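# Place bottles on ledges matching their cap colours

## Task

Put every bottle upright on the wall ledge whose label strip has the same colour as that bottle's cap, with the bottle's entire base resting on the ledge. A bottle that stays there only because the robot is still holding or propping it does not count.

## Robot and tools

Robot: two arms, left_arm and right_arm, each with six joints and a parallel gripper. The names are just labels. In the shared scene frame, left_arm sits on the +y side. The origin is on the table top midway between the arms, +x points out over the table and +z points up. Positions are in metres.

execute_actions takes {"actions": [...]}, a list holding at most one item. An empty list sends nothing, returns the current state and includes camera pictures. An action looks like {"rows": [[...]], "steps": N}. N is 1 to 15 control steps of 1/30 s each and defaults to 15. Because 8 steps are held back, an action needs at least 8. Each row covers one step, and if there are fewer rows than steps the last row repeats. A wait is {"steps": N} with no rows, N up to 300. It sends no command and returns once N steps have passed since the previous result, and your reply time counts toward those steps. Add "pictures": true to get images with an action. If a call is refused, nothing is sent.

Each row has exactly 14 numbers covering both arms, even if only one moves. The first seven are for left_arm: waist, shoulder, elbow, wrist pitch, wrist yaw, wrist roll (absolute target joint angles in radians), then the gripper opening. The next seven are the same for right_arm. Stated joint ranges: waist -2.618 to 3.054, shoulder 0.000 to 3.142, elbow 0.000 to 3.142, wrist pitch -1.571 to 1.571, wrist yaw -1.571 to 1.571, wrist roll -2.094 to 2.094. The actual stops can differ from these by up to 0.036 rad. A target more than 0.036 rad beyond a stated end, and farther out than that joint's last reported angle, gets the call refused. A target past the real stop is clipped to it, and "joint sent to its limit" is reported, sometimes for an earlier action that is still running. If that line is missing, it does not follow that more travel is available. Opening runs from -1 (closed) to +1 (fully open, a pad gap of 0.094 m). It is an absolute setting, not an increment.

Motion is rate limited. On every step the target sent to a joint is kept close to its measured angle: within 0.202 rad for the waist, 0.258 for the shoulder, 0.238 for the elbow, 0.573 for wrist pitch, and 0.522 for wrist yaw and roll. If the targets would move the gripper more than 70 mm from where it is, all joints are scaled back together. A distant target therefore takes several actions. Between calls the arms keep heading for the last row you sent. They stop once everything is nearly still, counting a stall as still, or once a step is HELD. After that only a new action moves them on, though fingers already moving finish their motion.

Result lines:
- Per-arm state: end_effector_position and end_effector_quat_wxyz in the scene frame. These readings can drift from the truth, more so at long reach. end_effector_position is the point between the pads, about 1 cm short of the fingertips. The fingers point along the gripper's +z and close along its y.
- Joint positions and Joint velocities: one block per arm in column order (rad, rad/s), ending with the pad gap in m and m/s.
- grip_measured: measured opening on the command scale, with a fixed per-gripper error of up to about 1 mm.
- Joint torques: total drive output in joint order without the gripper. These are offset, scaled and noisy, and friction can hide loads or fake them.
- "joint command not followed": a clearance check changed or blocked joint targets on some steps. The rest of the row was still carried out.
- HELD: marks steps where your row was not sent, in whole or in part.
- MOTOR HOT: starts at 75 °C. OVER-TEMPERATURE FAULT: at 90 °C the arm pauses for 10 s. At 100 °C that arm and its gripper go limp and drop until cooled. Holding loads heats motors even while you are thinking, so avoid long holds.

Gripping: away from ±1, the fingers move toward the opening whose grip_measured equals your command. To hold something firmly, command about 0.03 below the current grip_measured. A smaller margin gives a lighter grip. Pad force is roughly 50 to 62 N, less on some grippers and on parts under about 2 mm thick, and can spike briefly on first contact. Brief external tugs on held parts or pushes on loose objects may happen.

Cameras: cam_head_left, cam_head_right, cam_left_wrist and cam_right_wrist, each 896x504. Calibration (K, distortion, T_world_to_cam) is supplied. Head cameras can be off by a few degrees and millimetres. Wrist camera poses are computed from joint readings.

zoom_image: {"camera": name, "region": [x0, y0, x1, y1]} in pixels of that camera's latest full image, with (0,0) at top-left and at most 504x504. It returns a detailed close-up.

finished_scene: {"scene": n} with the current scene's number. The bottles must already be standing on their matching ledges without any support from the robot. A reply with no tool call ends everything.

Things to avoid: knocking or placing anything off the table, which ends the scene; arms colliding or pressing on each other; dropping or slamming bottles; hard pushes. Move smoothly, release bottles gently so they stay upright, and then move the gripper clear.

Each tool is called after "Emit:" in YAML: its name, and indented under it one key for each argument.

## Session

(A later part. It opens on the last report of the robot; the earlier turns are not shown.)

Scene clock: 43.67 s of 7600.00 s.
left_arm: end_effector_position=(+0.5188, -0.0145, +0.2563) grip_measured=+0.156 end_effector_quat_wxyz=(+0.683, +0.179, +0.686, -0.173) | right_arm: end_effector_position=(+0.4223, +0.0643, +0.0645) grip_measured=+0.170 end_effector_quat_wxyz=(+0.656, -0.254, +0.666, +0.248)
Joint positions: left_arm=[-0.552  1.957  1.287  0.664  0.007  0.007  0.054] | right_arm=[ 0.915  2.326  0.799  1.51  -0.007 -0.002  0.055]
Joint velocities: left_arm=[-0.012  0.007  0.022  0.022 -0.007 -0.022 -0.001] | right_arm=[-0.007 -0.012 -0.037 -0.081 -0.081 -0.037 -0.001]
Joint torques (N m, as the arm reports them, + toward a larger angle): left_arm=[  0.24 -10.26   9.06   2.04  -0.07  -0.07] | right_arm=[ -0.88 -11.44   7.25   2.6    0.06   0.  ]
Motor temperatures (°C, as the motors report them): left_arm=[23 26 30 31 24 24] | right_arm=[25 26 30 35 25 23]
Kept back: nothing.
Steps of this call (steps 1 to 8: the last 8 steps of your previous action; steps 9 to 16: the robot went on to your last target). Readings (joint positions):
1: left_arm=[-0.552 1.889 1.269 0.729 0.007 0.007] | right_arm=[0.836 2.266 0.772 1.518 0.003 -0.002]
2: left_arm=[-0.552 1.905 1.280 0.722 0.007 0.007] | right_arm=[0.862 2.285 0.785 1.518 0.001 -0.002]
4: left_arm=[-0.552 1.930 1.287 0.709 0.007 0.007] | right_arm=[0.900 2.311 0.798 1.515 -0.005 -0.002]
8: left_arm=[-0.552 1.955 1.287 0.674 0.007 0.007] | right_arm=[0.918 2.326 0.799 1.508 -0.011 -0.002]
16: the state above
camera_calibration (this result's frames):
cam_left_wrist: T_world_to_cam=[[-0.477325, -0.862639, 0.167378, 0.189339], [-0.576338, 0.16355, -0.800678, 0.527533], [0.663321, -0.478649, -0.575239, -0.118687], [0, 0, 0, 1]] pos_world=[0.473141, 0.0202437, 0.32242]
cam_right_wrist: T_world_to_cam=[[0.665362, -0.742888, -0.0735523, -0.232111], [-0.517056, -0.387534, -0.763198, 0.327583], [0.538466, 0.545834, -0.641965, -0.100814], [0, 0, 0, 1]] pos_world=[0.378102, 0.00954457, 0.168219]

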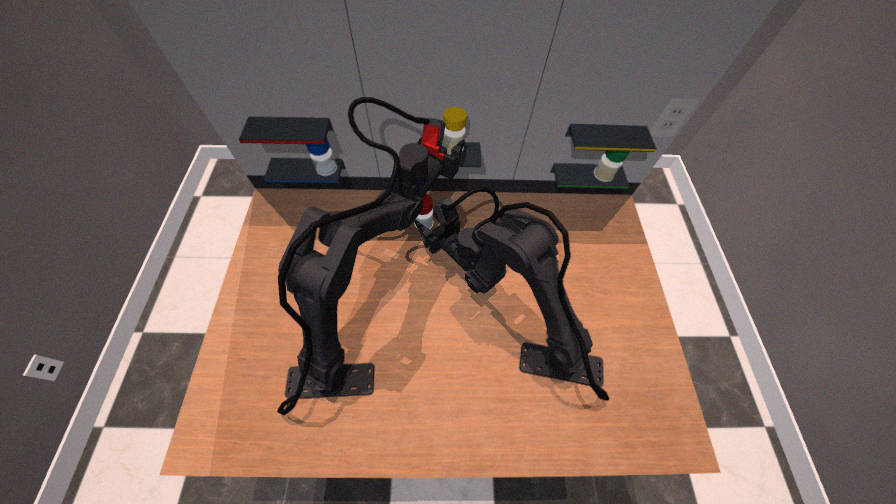

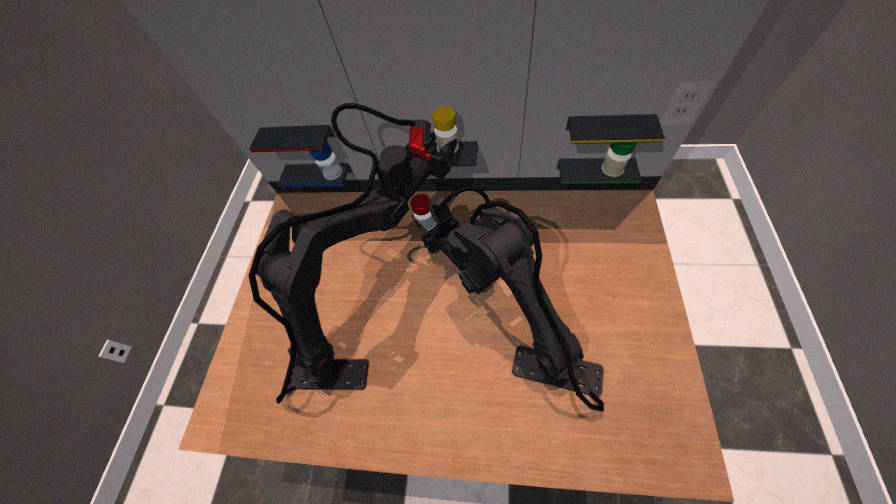

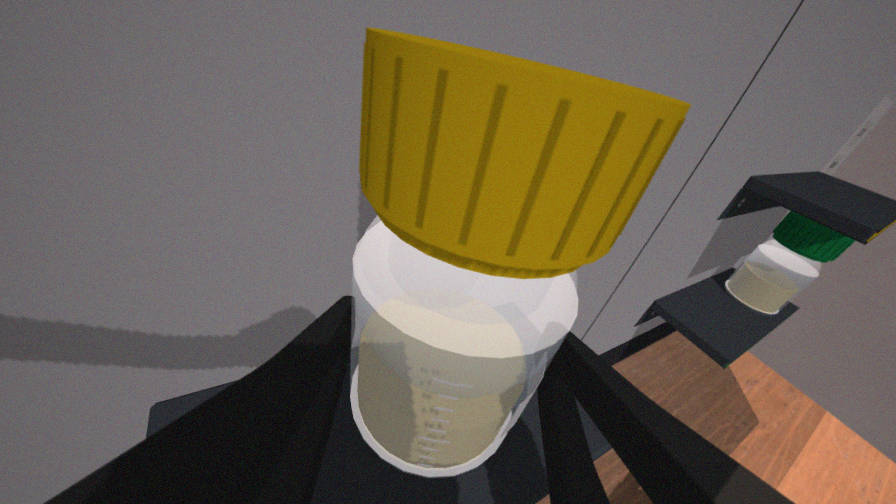

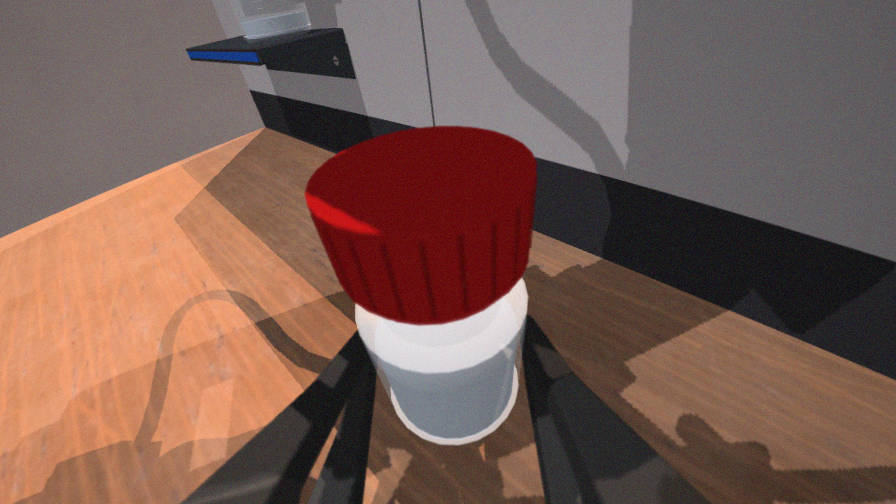

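Emit:
execute_actions:
  actions:
    - {"rows": [[-0.548,1.935,1.33,0.74,0,0,0.115,0.91,2.32,0.843,1.58,0,0,0.13],[-0.548,1.935,1.325,0.765,0,0,0.115,0.91,2.327,0.853,1.59,0,0,0.13],[-0.548,1.935,1.32,0.79,0,0,0.115,0.91,2.336,0.865,1.60,0,0,0.13],[-0.548,1.935,1.315,0.815,0,0,0.115,0.91,2.346,0.878,1.60,0,0,0.13],[-0.548,1.935,1.31,0.835,0,0,0.115,0.91,2.357,0.891,1.60,0,0,0.13],[-0.548,1.935,1.305,0.842,0,0,0.115,0.91,2.368,0.903,1.60,0,0,0.13],[-0.548,1.935,1.30,0.842,0,0,0.115,0.91,2.379,0.913,1.60,0,0,0.13],[-0.548,1.938,1.295,0.842,0,0,0.115,0.91,2.389,0.921,1.60,0,0,0.13],[-0.548,1.942,1.29,0.842,0,0,0.115,0.91,2.397,0.926,1.60,0,0,0.13],[-0.548,1.947,1.285,0.842,0,0,0.115,0.91,2.402,0.928,1.60,0,0,0.13],[-0.548,1.952,1.28,0.842,0,0,0.115,0.91,2.405,0.928,1.60,0,0,0.13],[-0.548,1.957,1.275,0.842,0,0,0.115,0.91,2.405,0.928,1.60,0,0,0.13],[-0.548,1.961,1.27,0.842,0,0,0.115,0.91,2.405,0.928,1.60,0,0,0.13],[-0.548,1.964,1.266,0.842,0,0,0.115,0.91,2.405,0.928,1.60,0,0,0.13],[-0.548,1.966,1.264,0.842,0,0,0.115,0.91,2.405,0.928,1.60,0,0,0.13]], "steps": 15}

Emit:
execute_actions:
  actions:
    - {"steps": 18}
  pictures: true

Scene clock: 45.37 s of 7600.00 s.
left_arm: end_effector_position=(+0.5185, -0.0144, +0.2707) grip_measured=+0.156 end_effector_quat_wxyz=(+0.703, +0.174, +0.666, -0.178) | right_arm: end_effector_position=(+0.4324, +0.0732, +0.0693) grip_measured=+0.170 end_effector_quat_wxyz=(+0.667, -0.250, +0.655, +0.252)
Joint positions: left_arm=[-0.552  1.957  1.287  0.722  0.007  0.007  0.054] | right_arm=[ 0.915  2.358  0.862  1.513 -0.007 -0.002  0.055]
Joint velocities: left_arm=[-0.002  0.012 -0.017  0.403  0.022 -0.037  0.001] | right_arm=[-0.007  0.247  0.398 -0.007  0.022  0.007  0.   ]
Joint torques (N m, as the arm reports them, + toward a larger angle): left_arm=[  0.24 -10.08   6.87   2.16  -0.07  -0.06] | right_arm=[ -0.41 -10.79   6.72   2.52   0.05  -0.02]
Motor temperatures (°C, as the motors report them): left_arm=[23 26 30 31 24 24] | right_arm=[25 27 30 35 25 23]
joint sent to its limit (right arm) — the command would take joint 4 (wrist pitch) past its upper limit, so that joint was sent only as far as its limit.
Steps of this call (steps 1 to 15: the robot went on to your last target; steps 16 to 44: nothing new was sent; steps 45 to 51: the first 7 steps of this action). Readings (joint positions):
45: left_arm=[-0.552 1.957 1.287 0.664 0.007 0.007] | right_arm=[0.915 2.326 0.799 1.510 -0.007 -0.002]
46: left_arm=[-0.552 1.957 1.287 0.667 0.007 0.007] | right_arm=[0.915 2.326 0.802 1.510 -0.007 -0.002]
48: left_arm=[-0.552 1.957 1.287 0.682 0.007 0.007] | right_arm=[0.915 2.334 0.820 1.510 -0.007 -0.002]
51: the state above

Scene clock: 45.97 s of 7600.00 s.
left_arm: end_effector_position=(+0.5185, -0.0144, +0.2587) grip_measured=+0.156 end_effector_quat_wxyz=(+0.704, +0.174, +0.665, -0.178) | right_arm: end_effector_position=(+0.4359, +0.0763, +0.0520) grip_measured=+0.170 end_effector_quat_wxyz=(+0.660, -0.252, +0.662, +0.250)
Joint positions: left_arm=[-0.552  1.979  1.261  0.774  0.007  0.007  0.054] | right_arm=[ 0.915  2.413  0.895  1.515 -0.007 -0.002  0.055]
Joint velocities: left_arm=[-0.012 -0.032 -0.017 -0.007 -0.051  0.022 -0.   ] | right_arm=[ 0.002  0.002  0.012  0.007  0.007 -0.007 -0.001]
Joint torques (N m, as the arm reports them, + toward a larger angle): left_arm=[ 0.24 -9.8   6.17  2.17 -0.07 -0.07] | right_arm=[ -0.38 -11.92   7.02   2.56   0.05  -0.02]
Motor temperatures (°C, as the motors report them): left_arm=[23 26 30 31 24 24] | right_arm=[25 27 30 36 25 23]
joint sent to its limit (right arm) — the command would take joint 4 (wrist pitch) past its upper limit, so that joint was sent only as far as its limit.
Kept back: nothing.
Steps of this call (steps 1 to 8: the last 8 steps of your previous action; steps 9 to 18: the robot went on to your last target). Readings (joint positions):
1: left_arm=[-0.552 1.957 1.287 0.733 0.007 0.007] | right_arm=[0.915 2.368 0.874 1.515 -0.007 -0.002]
2: left_arm=[-0.552 1.957 1.287 0.743 0.007 0.007] | right_arm=[0.915 2.377 0.883 1.516 -0.007 -0.002]
4: left_arm=[-0.552 1.957 1.287 0.754 0.007 0.007] | right_arm=[0.915 2.393 0.894 1.516 -0.007 -0.002]
8: left_arm=[-0.552 1.958 1.276 0.771 0.007 0.007] | right_arm=[0.915 2.411 0.895 1.515 -0.007 -0.002]
18: the state above
camera_calibration (this result's frames):
cam_left_wrist: T_world_to_cam=[[-0.48651, -0.857662, 0.166503, 0.193997], [-0.531318, 0.139159, -0.835665, 0.514628], [0.693548, -0.495026, -0.523394, -0.146386], [0, 0, 0, 1]] pos_world=[0.469338, 0.0223041, 0.321137]
cam_right_wrist: T_world_to_cam=[[0.666101, -0.742242, -0.0733915, -0.23362], [-0.509344, -0.380786, -0.771732, 0.326322], [0.544866, 0.551433, -0.631699, -0.126484], [0, 0, 0, 1]] pos_world=[0.390741, 0.0206037, 0.154788]

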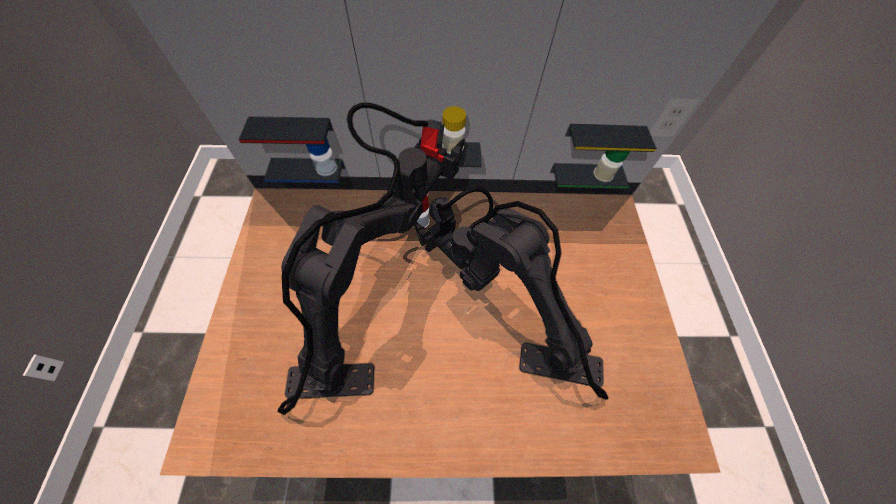

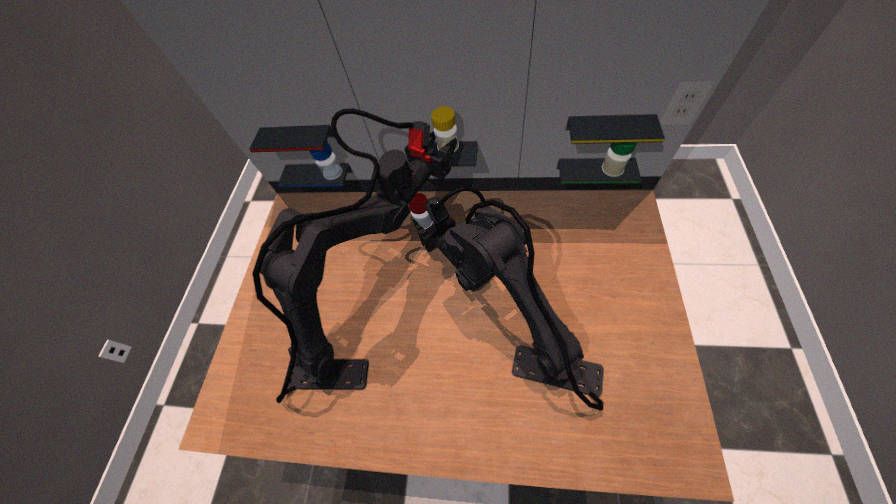

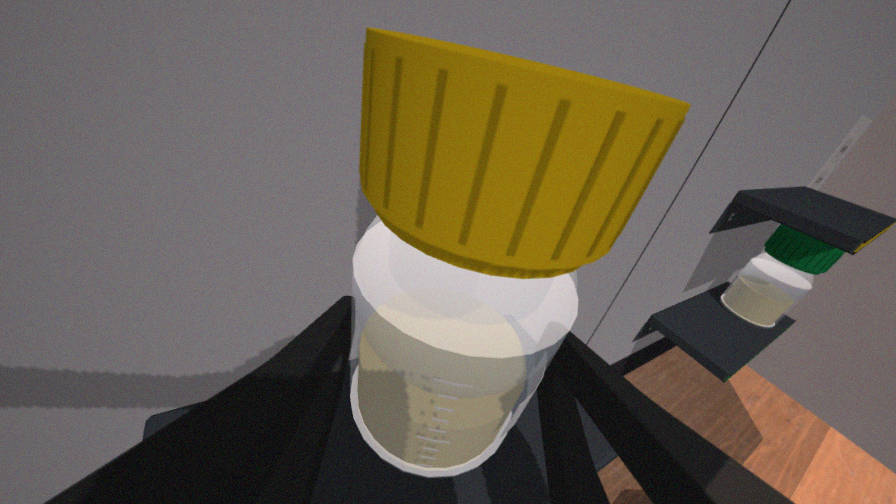

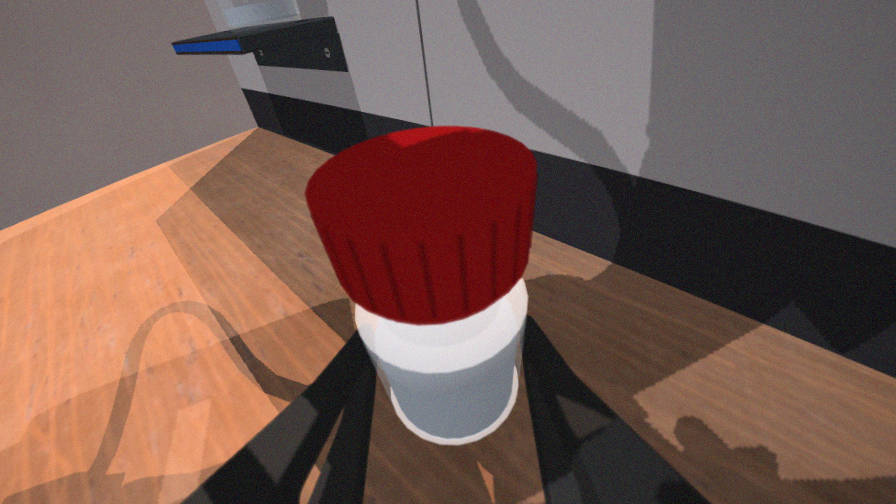

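Emit:
execute_actions:
  actions:
    - {"rows": [[-0.548,1.975,1.264,0.842,0,0,0.115,0.91,2.41,0.928,1.575,0,0,0.13],[-0.548,1.98,1.264,0.842,0,0,0.115,0.91,2.414,0.928,1.575,0,0,0.13],[-0.548,1.984,1.264,0.842,0,0,0.115,0.91,2.417,0.928,1.575,0,0,0.13],[-0.548,1.987,1.264,0.842,0,0,0.115,0.91,2.42,0.928,1.575,0,0,0.13],[-0.548,1.99,1.264,0.842,0,0,0.115,0.91,2.423,0.928,1.575,0,0,0.13],[-0.548,1.992,1.264,0.842,0,0,0.115,0.91,2.426,0.928,1.575,0,0,0.13],[-0.548,1.994,1.264,0.842,0,0,0.115,0.91,2.428,0.928,1.575,0,0,0.13],[-0.548,1.996,1.264,0.842,0,0,0.115,0.91,2.43,0.928,1.575,0,0,0.13],[-0.548,1.998,1.264,0.842,0,0,0.115,0.91,2.43,0.928,1.575,0,0,0.13]], "steps": 12}

Emit:
execute_actions:
  actions:
    - {"steps": 16}

Scene clock: 46.80 s of 7600.00 s.
left_arm: end_effector_position=(+0.5188, -0.0145, +0.2578) grip_measured=+0.156 end_effector_quat_wxyz=(+0.704, +0.174, +0.665, -0.178) | right_arm: end_effector_position=(+0.4359, +0.0763, +0.0520) grip_measured=+0.170 end_effector_quat_wxyz=(+0.660, -0.252, +0.662, +0.250)
Joint positions: left_arm=[-0.552  1.982  1.261  0.777  0.007  0.007  0.054] | right_arm=[ 0.915  2.413  0.895  1.515 -0.007 -0.002  0.055]
Joint velocities: left_arm=[-0.002  0.051 -0.007  0.081  0.037 -0.051  0.001] | right_arm=[ 0.007  0.002 -0.007  0.051 -0.095 -0.007 -0.   ]
Joint torques (N m, as the arm reports them, + toward a larger angle): left_arm=[ 0.25 -8.52  6.06  2.1  -0.07 -0.07] | right_arm=[ -0.41 -10.8    6.98   2.57   0.07  -0.02]
Motor temperatures (°C, as the motors report them): left_arm=[23 27 30 31 24 24] | right_arm=[25 27 30 36 25 23]
joint sent to its limit (right arm) — the command would take joint 4 (wrist pitch) past its upper limit, so that joint was sent only as far as its limit.
Steps of this call (steps 1 to 15: the robot went on to your last target; steps 16 to 21: nothing new was sent; steps 22 to 25: the first 4 steps of this action). Readings (joint positions):
22: left_arm=[-0.552 1.979 1.261 0.775 0.007 0.007] | right_arm=[0.915 2.413 0.895 1.515 -0.007 -0.002]
23: left_arm=[-0.552 1.979 1.261 0.775 0.007 0.007] | right_arm=[0.915 2.413 0.895 1.515 -0.007 -0.002]
25: the state above

Scene clock: 47.33 s of 7600.00 s.
left_arm: end_effector_position=(+0.5216, -0.0161, +0.2450) grip_measured=+0.156 end_effector_quat_wxyz=(+0.698, +0.175, +0.671, -0.177) | right_arm: end_effector_position=(+0.4352, +0.0756, +0.0463) grip_measured=+0.170 end_effector_quat_wxyz=(+0.658, -0.253, +0.664, +0.249)
Joint positions: left_arm=[-0.552  2.006  1.261  0.782  0.007  0.007  0.054] | right_arm=[ 0.915  2.428  0.895  1.523 -0.007 -0.002  0.055]
Joint velocities: left_arm=[-0.002 -0.012 -0.002 -0.022 -0.037 -0.037 -0.   ] | right_arm=[ 0.017 -0.002 -0.012  0.022 -0.081 -0.11   0.001]
Joint torques (N m, as the arm reports them, + toward a larger angle): left_arm=[ 0.24 -9.44  5.98  2.12 -0.07 -0.07] | right_arm=[ -0.38 -11.17   6.96   2.48   0.07  -0.01]
Motor temperatures (°C, as the motors report them): left_arm=[23 27 30 31 24 24] | right_arm=[25 27 30 36 25 23]
joint sent to its limit (right arm) — the command would take joint 4 (wrist pitch) past its upper limit, so that joint was sent only as far as its limit.
Kept back: nothing.
Steps of this call (steps 1 to 8: the last 8 steps of your previous action; steps 9 to 16: the robot went on to your last target). Readings (joint positions):
1: left_arm=[-0.552 1.985 1.261 0.778 0.007 0.007] | right_arm=[0.915 2.414 0.895 1.515 -0.007 -0.002]
2: left_arm=[-0.552 1.988 1.261 0.778 0.007 0.007] | right_arm=[0.915 2.416 0.895 1.516 -0.007 -0.002]
4: left_arm=[-0.552 1.996 1.261 0.778 0.007 0.007] | right_arm=[0.915 2.422 0.895 1.516 -0.007 -0.002]
8: left_arm=[-0.552 2.006 1.261 0.782 0.007 0.007] | right_arm=[0.915 2.428 0.895 1.523 -0.007 -0.002]
16: the state above

Emit:
execute_actions:
  actions:
    - {"rows": [[-0.548,2.004,1.264,0.842,0,0,0.115,0.91,2.434,0.928,1.57,0,0,0.13],[-0.548,2.008,1.264,0.842,0,0,0.115,0.91,2.437,0.928,1.57,0,0,0.13],[-0.548,2.011,1.264,0.842,0,0,0.115,0.91,2.44,0.928,1.57,0,0,0.13],[-0.548,2.013,1.264,0.842,0,0,0.115,0.91,2.442,0.928,1.57,0,0,0.13]], "steps": 10}

Emit:
execute_actions:
  actions:
    - {"steps": 14}
  pictures: true

Scene clock: 47.83 s of 7600.00 s.
left_arm: end_effector_position=(+0.5216, -0.0161, +0.2450) grip_measured=+0.156 end_effector_quat_wxyz=(+0.698, +0.175, +0.671, -0.177) | right_arm: end_effector_position=(+0.4352, +0.0756, +0.0463) grip_measured=+0.170 end_effector_quat_wxyz=(+0.658, -0.253, +0.664, +0.249)
Joint positions: left_arm=[-0.552  2.006  1.261  0.782  0.007  0.007  0.054] | right_arm=[ 0.915  2.428  0.895  1.523 -0.007 -0.002  0.055]
Joint velocities: left_arm=[-0.022  0.032 -0.017 -0.022 -0.007 -0.007 -0.001] | right_arm=[-0.007 -0.022  0.007  0.007  0.095  0.037 -0.   ]
Joint torques (N m, as the arm reports them, + toward a larger angle): left_arm=[ 0.24 -8.72  5.97  2.12 -0.07 -0.07] | right_arm=[ -0.36 -10.63   6.96   2.47   0.06  -0.02]
Motor temperatures (°C, as the motors report them): left_arm=[23 27 30 32 24 24] | right_arm=[25 28 30 36 25 23]
joint sent to its limit (right arm) — the command would take joint 4 (wrist pitch) past its upper limit, so that joint was sent only as far as its limit.
Steps of this call (steps 1 to 13: the robot went on to your last target; steps 14 to 15: the first 2 steps of this action). Readings (joint positions):
14: left_arm=[-0.552 2.006 1.261 0.782 0.007 0.007] | right_arm=[0.915 2.428 0.895 1.523 -0.007 -0.002]
15: the state above

Scene clock: 48.30 s of 7600.00 s.
left_arm: end_effector_position=(+0.5216, -0.0161, +0.2450) grip_measured=+0.156 end_effector_quat_wxyz=(+0.698, +0.175, +0.671, -0.177) | right_arm: end_effector_position=(+0.4348, +0.0753, +0.0458) grip_measured=+0.170 end_effector_quat_wxyz=(+0.660, -0.252, +0.662, +0.250)
Joint positions: left_arm=[-0.552  2.006  1.261  0.782  0.007  0.007  0.054] | right_arm=[ 0.915  2.435  0.895  1.535 -0.007 -0.002  0.055]
Joint velocities: left_arm=[-0.007 -0.007 -0.007  0.007 -0.022 -0.051 -0.   ] | right_arm=[-0.022  0.017 -0.002  0.066 -0.022  0.051 -0.001]
Joint torques (N m, as the arm reports them, + toward a larger angle): left_arm=[ 0.24 -8.36  5.98  2.12 -0.07 -0.07] | right_arm=[ -0.35 -10.77   6.89   2.35   0.06  -0.02]
Motor temperatures (°C, as the motors report them): left_arm=[23 27 30 32 24 24] | right_arm=[25 28 30 36 25 23]
Kept back: nothing.
Steps of this call (steps 1 to 8: the last 8 steps of your previous action; steps 9 to 14: the robot went on to your last target). Readings (joint positions):
1: left_arm=[-0.552 2.006 1.261 0.782 0.007 0.007] | right_arm=[0.915 2.428 0.895 1.523 -0.007 -0.002]
2: left_arm=[-0.552 2.006 1.261 0.782 0.007 0.007] | right_arm=[0.915 2.429 0.895 1.523 -0.007 -0.002]
4: left_arm=[-0.552 2.006 1.261 0.782 0.007 0.007] | right_arm=[0.915 2.432 0.895 1.529 -0.007 -0.002]
8: left_arm=[-0.552 2.006 1.261 0.782 0.007 0.007] | right_arm=[0.915 2.434 0.895 1.534 -0.007 -0.002]
14: the state above
camera_calibration (this result's frames):
cam_left_wrist: T_world_to_cam=[[-0.483715, -0.859177, 0.166839, 0.194779], [-0.545247, 0.146705, -0.825339, 0.509919], [0.684635, -0.490197, -0.539427, -0.147867], [0, 0, 0, 1]] pos_world=[0.473484, 0.020058, 0.308595]
cam_right_wrist: T_world_to_cam=[[0.666016, -0.742316, -0.0734106, -0.234015], [-0.51023, -0.381561, -0.770764, 0.320967], [0.54414, 0.550797, -0.632878, -0.128846], [0, 0, 0, 1]] pos_world=[0.389735, 0.0197229, 0.148666]

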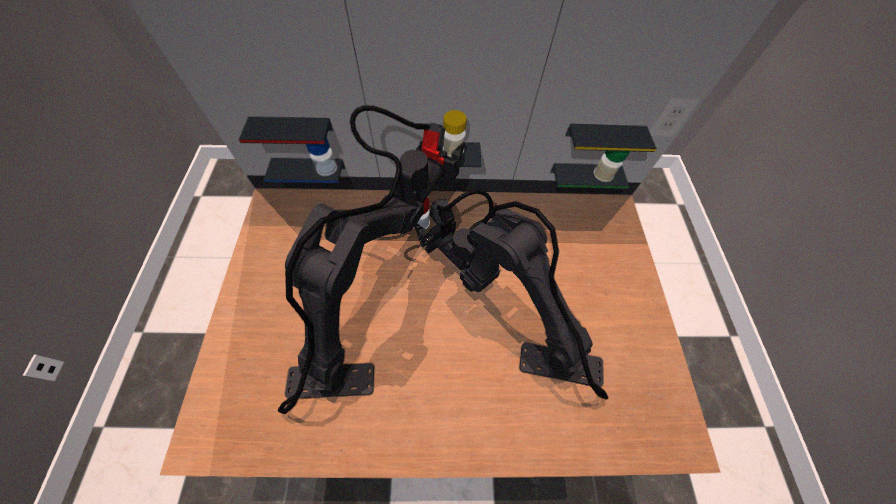

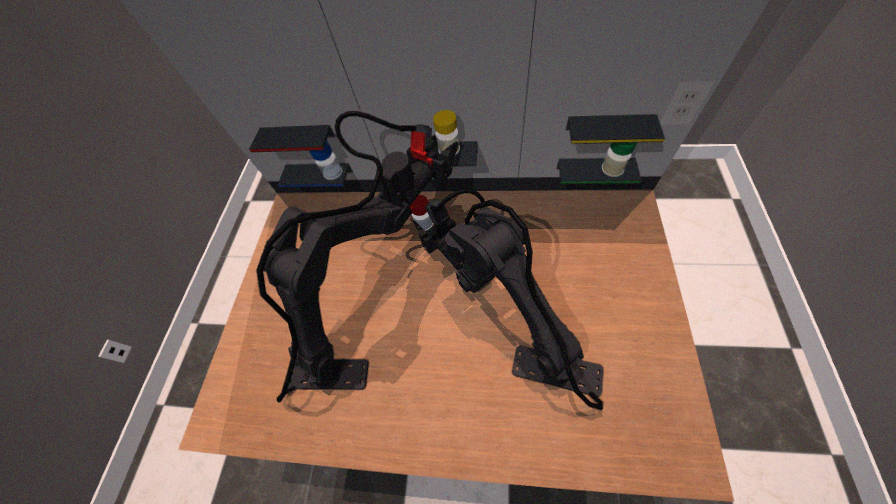

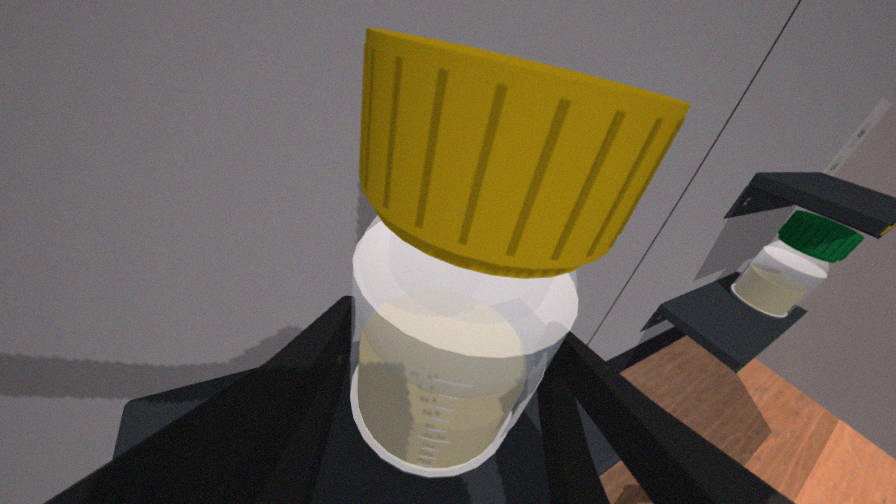

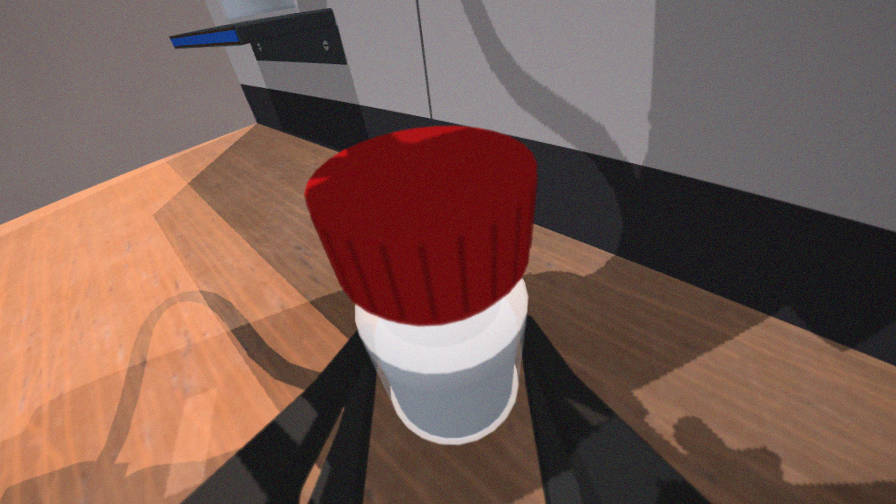

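Emit:
execute_actions:
  actions:
    - {"rows": [[-0.548,2.008,1.264,0.835,0,0,0.115,0.91,2.435,0.928,1.56,0,0,0.17],[-0.548,2.006,1.264,0.828,0,0,0.115,0.91,2.432,0.928,1.55,0,0,0.2],[-0.548,2.004,1.264,0.82,0,0,0.115,0.91,2.43,0.928,1.545,0,0,0.25],[-0.548,2.004,1.264,0.813,0,0,0.115,0.91,2.43,0.928,1.545,0,0,0.35],[-0.548,2.004,1.264,0.806,0,0,0.115,0.91,2.43,0.928,1.545,0,0,0.5],[-0.548,2.004,1.264,0.80,0,0,0.115,0.91,2.43,0.928,1.545,0,0,0.65],[-0.548,2.004,1.264,0.80,0,0,0.115,0.91,2.43,0.928,1.545,0,0,0.8],[-0.548,2.004,1.264,0.80,0,0,0.115,0.91,2.43,0.928,1.545,0,0,0.92],[-0.548,2.004,1.264,0.80,0,0,0.115,0.91,2.43,0.928,1.545,0,0,1]], "steps": 12}

Emit:
execute_actions:
  actions:
    - {"steps": 14}

Scene clock: 49.03 s of 7600.00 s.
left_arm: end_effector_position=(+0.5216, -0.0161, +0.2450) grip_measured=+0.156 end_effector_quat_wxyz=(+0.698, +0.175, +0.671, -0.177) | right_arm: end_effector_position=(+0.4348, +0.0753, +0.0460) grip_measured=+0.309 end_effector_quat_wxyz=(+0.660, -0.252, +0.662, +0.250)
Joint positions: left_arm=[-0.552  2.006  1.261  0.782  0.007  0.007  0.054] | right_arm=[ 0.915  2.435  0.895  1.536 -0.007 -0.002  0.062]
Joint velocities: left_arm=[-0.012 -0.007  0.017 -0.051 -0.007 -0.022 -0.001] | right_arm=[-0.017  0.002  0.002  0.037  0.022  0.022  0.079]
Joint torques (N m, as the arm reports them, + toward a larger angle): left_arm=[ 0.25 -9.    5.98  1.86 -0.07 -0.07] | right_arm=[ -0.38 -11.72   6.93   1.98   0.07  -0.01]
Motor temperatures (°C, as the motors report them): left_arm=[23 27 30 32 24 24] | right_arm=[25 28 30 36 25 23]
Steps of this call (steps 1 to 18: the robot went on to your last target; steps 19 to 22: the first 4 steps of this action). Readings (joint positions):
19: left_arm=[-0.552 2.006 1.261 0.782 0.007 0.007] | right_arm=[0.915 2.435 0.895 1.535 -0.007 -0.002]
20: left_arm=[-0.552 2.006 1.261 0.782 0.007 0.007] | right_arm=[0.915 2.435 0.895 1.535 -0.007 -0.002]
22: the state above

Scene clock: 49.50 s of 7600.00 s.
left_arm: end_effector_position=(+0.5216, -0.0161, +0.2447) grip_measured=+0.156 end_effector_quat_wxyz=(+0.698, +0.175, +0.672, -0.177) | right_arm: end_effector_position=(+0.4348, +0.0753, +0.0471) grip_measured=+1.000 end_effector_quat_wxyz=(+0.661, -0.252, +0.661, +0.250)
Joint positions: left_arm=[-0.552  2.006  1.261  0.781  0.007  0.007  0.054] | right_arm=[ 0.915  2.435  0.895  1.54  -0.007 -0.002  0.094]
Joint velocities: left_arm=[-0.002  0.002 -0.007  0.007 -0.051 -0.066 -0.001] | right_arm=[ 0.002 -0.017 -0.017  0.007 -0.037  0.007  0.   ]
Joint torques (N m, as the arm reports them, + toward a larger angle): left_arm=[ 0.24 -9.01  5.98  1.75 -0.07 -0.07] | right_arm=[ -0.42 -11.67   6.88   2.05   0.05  -0.01]
Motor temperatures (°C, as the motors report them): left_arm=[23 27 30 32 24 24] | right_arm=[25 28 30 36 25 23]
Kept back: nothing.
Steps of this call (steps 1 to 8: the last 8 steps of your previous action; steps 9 to 14: the robot went on to your last target). Readings (joint positions):
1: left_arm=[-0.552 2.006 1.261 0.782 0.007 0.007] | right_arm=[0.915 2.435 0.895 1.538 -0.007 -0.002]
2: left_arm=[-0.552 2.006 1.261 0.781 0.007 0.007] | right_arm=[0.915 2.435 0.895 1.538 -0.007 -0.002]
4: left_arm=[-0.552 2.006 1.261 0.781 0.007 0.007] | right_arm=[0.915 2.435 0.895 1.539 -0.007 -0.002]
8: left_arm=[-0.552 2.006 1.261 0.781 0.007 0.007] | right_arm=[0.915 2.435 0.895 1.540 -0.007 -0.002]
14: the state above

Emit:
execute_actions:
  actions:
    - {"rows": [[-0.548,2.0,1.264,0.80,0,0,0.16,0.91,2.386,0.90,1.545,0,0,1],[-0.548,2.0,1.264,0.80,0,0,0.2,0.91,2.375,0.895,1.545,0,0,1],[-0.548,2.0,1.264,0.80,0,0,0.25,0.91,2.358,0.881,1.545,0,0,1],[-0.548,2.0,1.264,0.80,0,0,0.35,0.91,2.337,0.858,1.545,0,0,1],[-0.548,2.0,1.264,0.80,0,0,0.5,0.91,2.311,0.83,1.545,0,0,1],[-0.548,2.0,1.264,0.80,0,0,0.65,0.91,2.283,0.796,1.545,0,0,1],[-0.548,2.0,1.264,0.80,0,0,0.8,0.91,2.253,0.759,1.545,0,0,1],[-0.548,2.0,1.264,0.80,0,0,0.92,0.91,2.222,0.72,1.545,0,0,1],[-0.548,1.99,1.264,0.80,0,0,1,0.91,2.192,0.68,1.545,0,0,1],[-0.548,1.98,1.264,0.80,0,0,1,0.91,2.164,0.641,1.545,0,0,1],[-0.548,1.97,1.264,0.80,0,0,1,0.91,2.138,0.604,1.545,0,0,1],[-0.548,1.97,1.264,0.80,0,0,1,0.91,2.117,0.57,1.545,0,0,1],[-0.548,1.97,1.264,0.80,0,0,1,0.91,2.10,0.542,1.545,0,0,1],[-0.548,1.97,1.264,0.80,0,0,1,0.91,2.089,0.519,1.545,0,0,1],[-0.548,1.97,1.264,0.80,0,0,1,0.91,2.085,0.505,1.545,0,0,1]], "steps": 15}

Emit:
execute_actions:
  actions:
    - {"steps": 12}
  pictures: true

Scene clock: 51.47 s of 7600.00 s.
left_arm: end_effector_position=(+0.5216, -0.0161, +0.2450) grip_measured=+0.726 end_effector_quat_wxyz=(+0.698, +0.175, +0.671, -0.177) | right_arm: end_effector_position=(+0.4288, +0.0700, +0.0829) grip_measured=+1.000 end_effector_quat_wxyz=(+0.676, -0.246, +0.646, +0.256)
Joint positions: left_arm=[-0.552  2.006  1.261  0.782  0.007  0.007  0.081] | right_arm=[ 0.915  2.326  0.836  1.536 -0.007 -0.002  0.094]
Joint velocities: left_arm=[ 0.007 -0.022 -0.002 -0.007 -0.066 -0.007  0.145] | right_arm=[-0.007 -0.945 -0.852  0.11   0.022  0.037  0.   ]
Joint torques (N m, as the arm reports them, + toward a larger angle): left_arm=[ 0.24 -9.34  6.    1.76 -0.07 -0.06] | right_arm=[ -0.35 -12.08   1.74   2.06   0.05  -0.01]
Motor temperatures (°C, as the motors report them): left_arm=[23 27 29 31 24 24] | right_arm=[25 28 30 36 25 23]
Steps of this call (steps 1 to 15: the robot went on to your last target; steps 16 to 52: nothing new was sent; steps 53 to 59: the first 7 steps of this action). Readings (joint positions):
53: left_arm=[-0.552 2.006 1.261 0.781 0.007 0.007] | right_arm=[0.915 2.432 0.895 1.539 -0.007 -0.002]
54: left_arm=[-0.552 2.006 1.261 0.781 0.007 0.007] | right_arm=[0.915 2.427 0.895 1.537 -0.007 -0.002]
56: left_arm=[-0.552 2.006 1.261 0.781 0.007 0.007] | right_arm=[0.915 2.404 0.892 1.535 -0.007 -0.002]
59: the state above

Scene clock: 51.87 s of 7600.00 s.
left_arm: end_effector_position=(+0.5216, -0.0161, +0.2450) grip_measured=+1.000 end_effector_quat_wxyz=(+0.698, +0.175, +0.671, -0.177) | right_arm: end_effector_position=(+0.3772, +0.0249, +0.0952) grip_measured=+1.000 end_effector_quat_wxyz=(+0.653, -0.255, +0.669, +0.247)
Joint positions: left_arm=[-0.552  2.006  1.261  0.782  0.007  0.007  0.094] | right_arm=[ 0.915  2.1    0.523  1.553 -0.007 -0.002  0.094]
Joint velocities: left_arm=[0.012 0.007 0.002 0.007 0.007 0.007 0.   ] | right_arm=[-0.017 -0.002 -0.046 -0.022  0.022 -0.022  0.   ]
Joint torques (N m, as the arm reports them, + toward a larger angle): left_arm=[  0.25 -11.54   5.95   1.71  -0.07  -0.07] | right_arm=[-0.36 -9.72  2.1   1.96  0.05 -0.02]
Motor temperatures (°C, as the motors report them): left_arm=[23 28 29 31 24 24] | right_arm=[25 28 30 36 25 23]
Kept back: nothing.
Steps of this call (steps 1 to 8: the last 8 steps of your previous action; steps 9 to 12: the robot went on to your last target). Readings (joint positions):
1: left_arm=[-0.552 2.006 1.261 0.782 0.007 0.007] | right_arm=[0.915 2.292 0.804 1.537 -0.007 -0.002]
2: left_arm=[-0.552 2.006 1.261 0.782 0.007 0.007] | right_arm=[0.915 2.258 0.768 1.540 -0.007 -0.002]
4: left_arm=[-0.552 2.006 1.261 0.782 0.007 0.007] | right_arm=[0.915 2.193 0.691 1.547 -0.007 -0.002]
8: left_arm=[-0.552 2.006 1.261 0.782 0.007 0.007] | right_arm=[0.915 2.109 0.560 1.557 -0.007 -0.002]
12: the state above
camera_calibration (this result's frames):
cam_left_wrist: T_world_to_cam=[[-0.483715, -0.859177, 0.166839, 0.194779], [-0.545247, 0.146705, -0.825339, 0.509919], [0.684635, -0.490197, -0.539427, -0.147867], [0, 0, 0, 1]] pos_world=[0.473484, 0.020058, 0.308595]
cam_right_wrist: T_world_to_cam=[[0.664982, -0.743221, -0.07363, -0.229003], [-0.520988, -0.390975, -0.758755, 0.313592], [0.535135, 0.542919, -0.647201, -0.0335055], [0, 0, 0, 1]] pos_world=[0.33359, -0.0294023, 0.199393]

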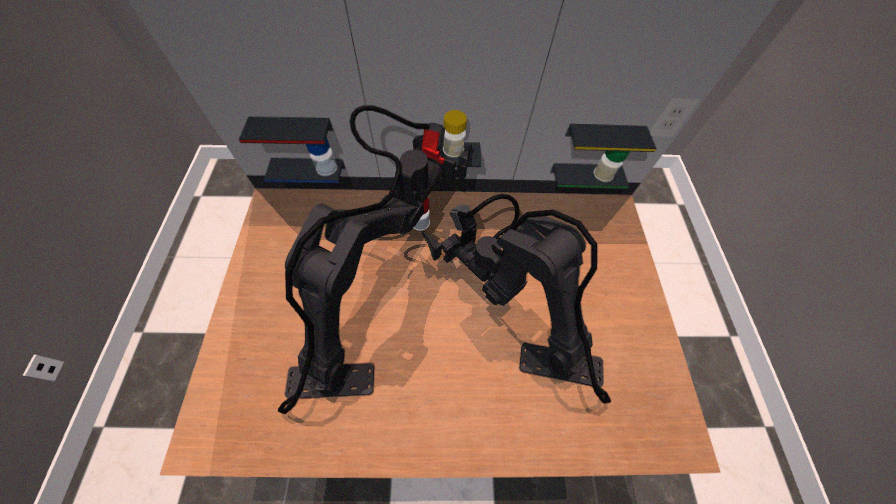

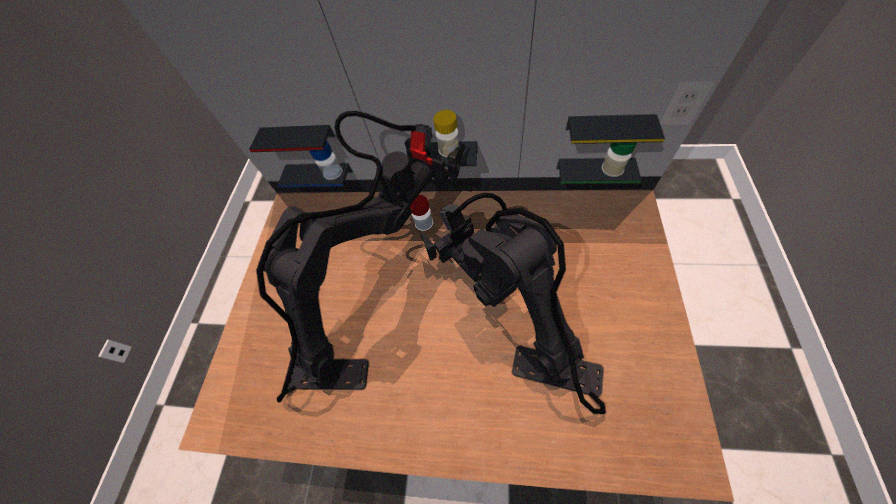

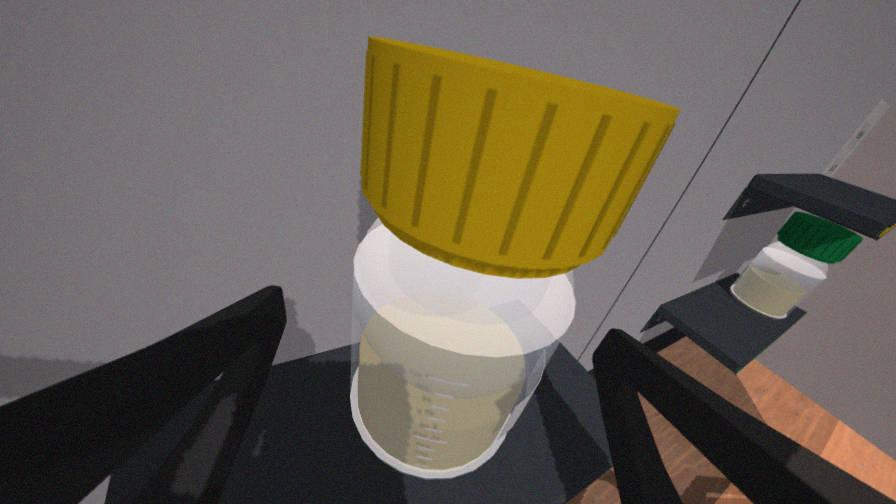

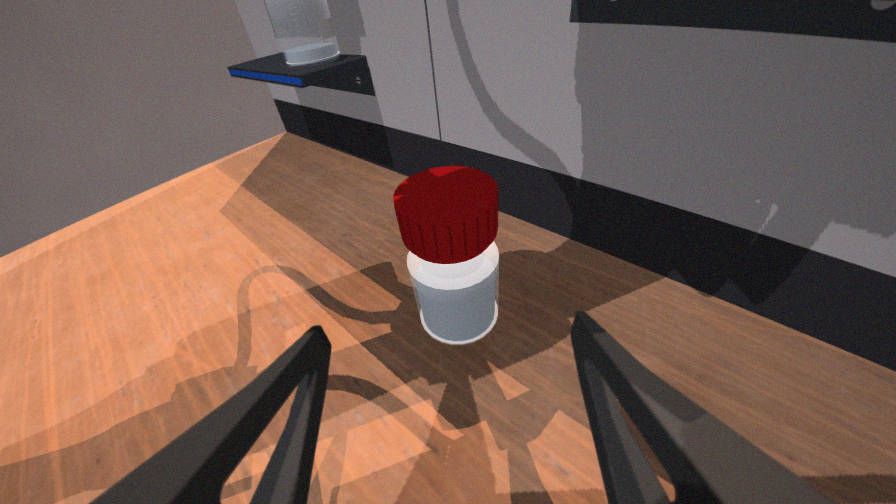

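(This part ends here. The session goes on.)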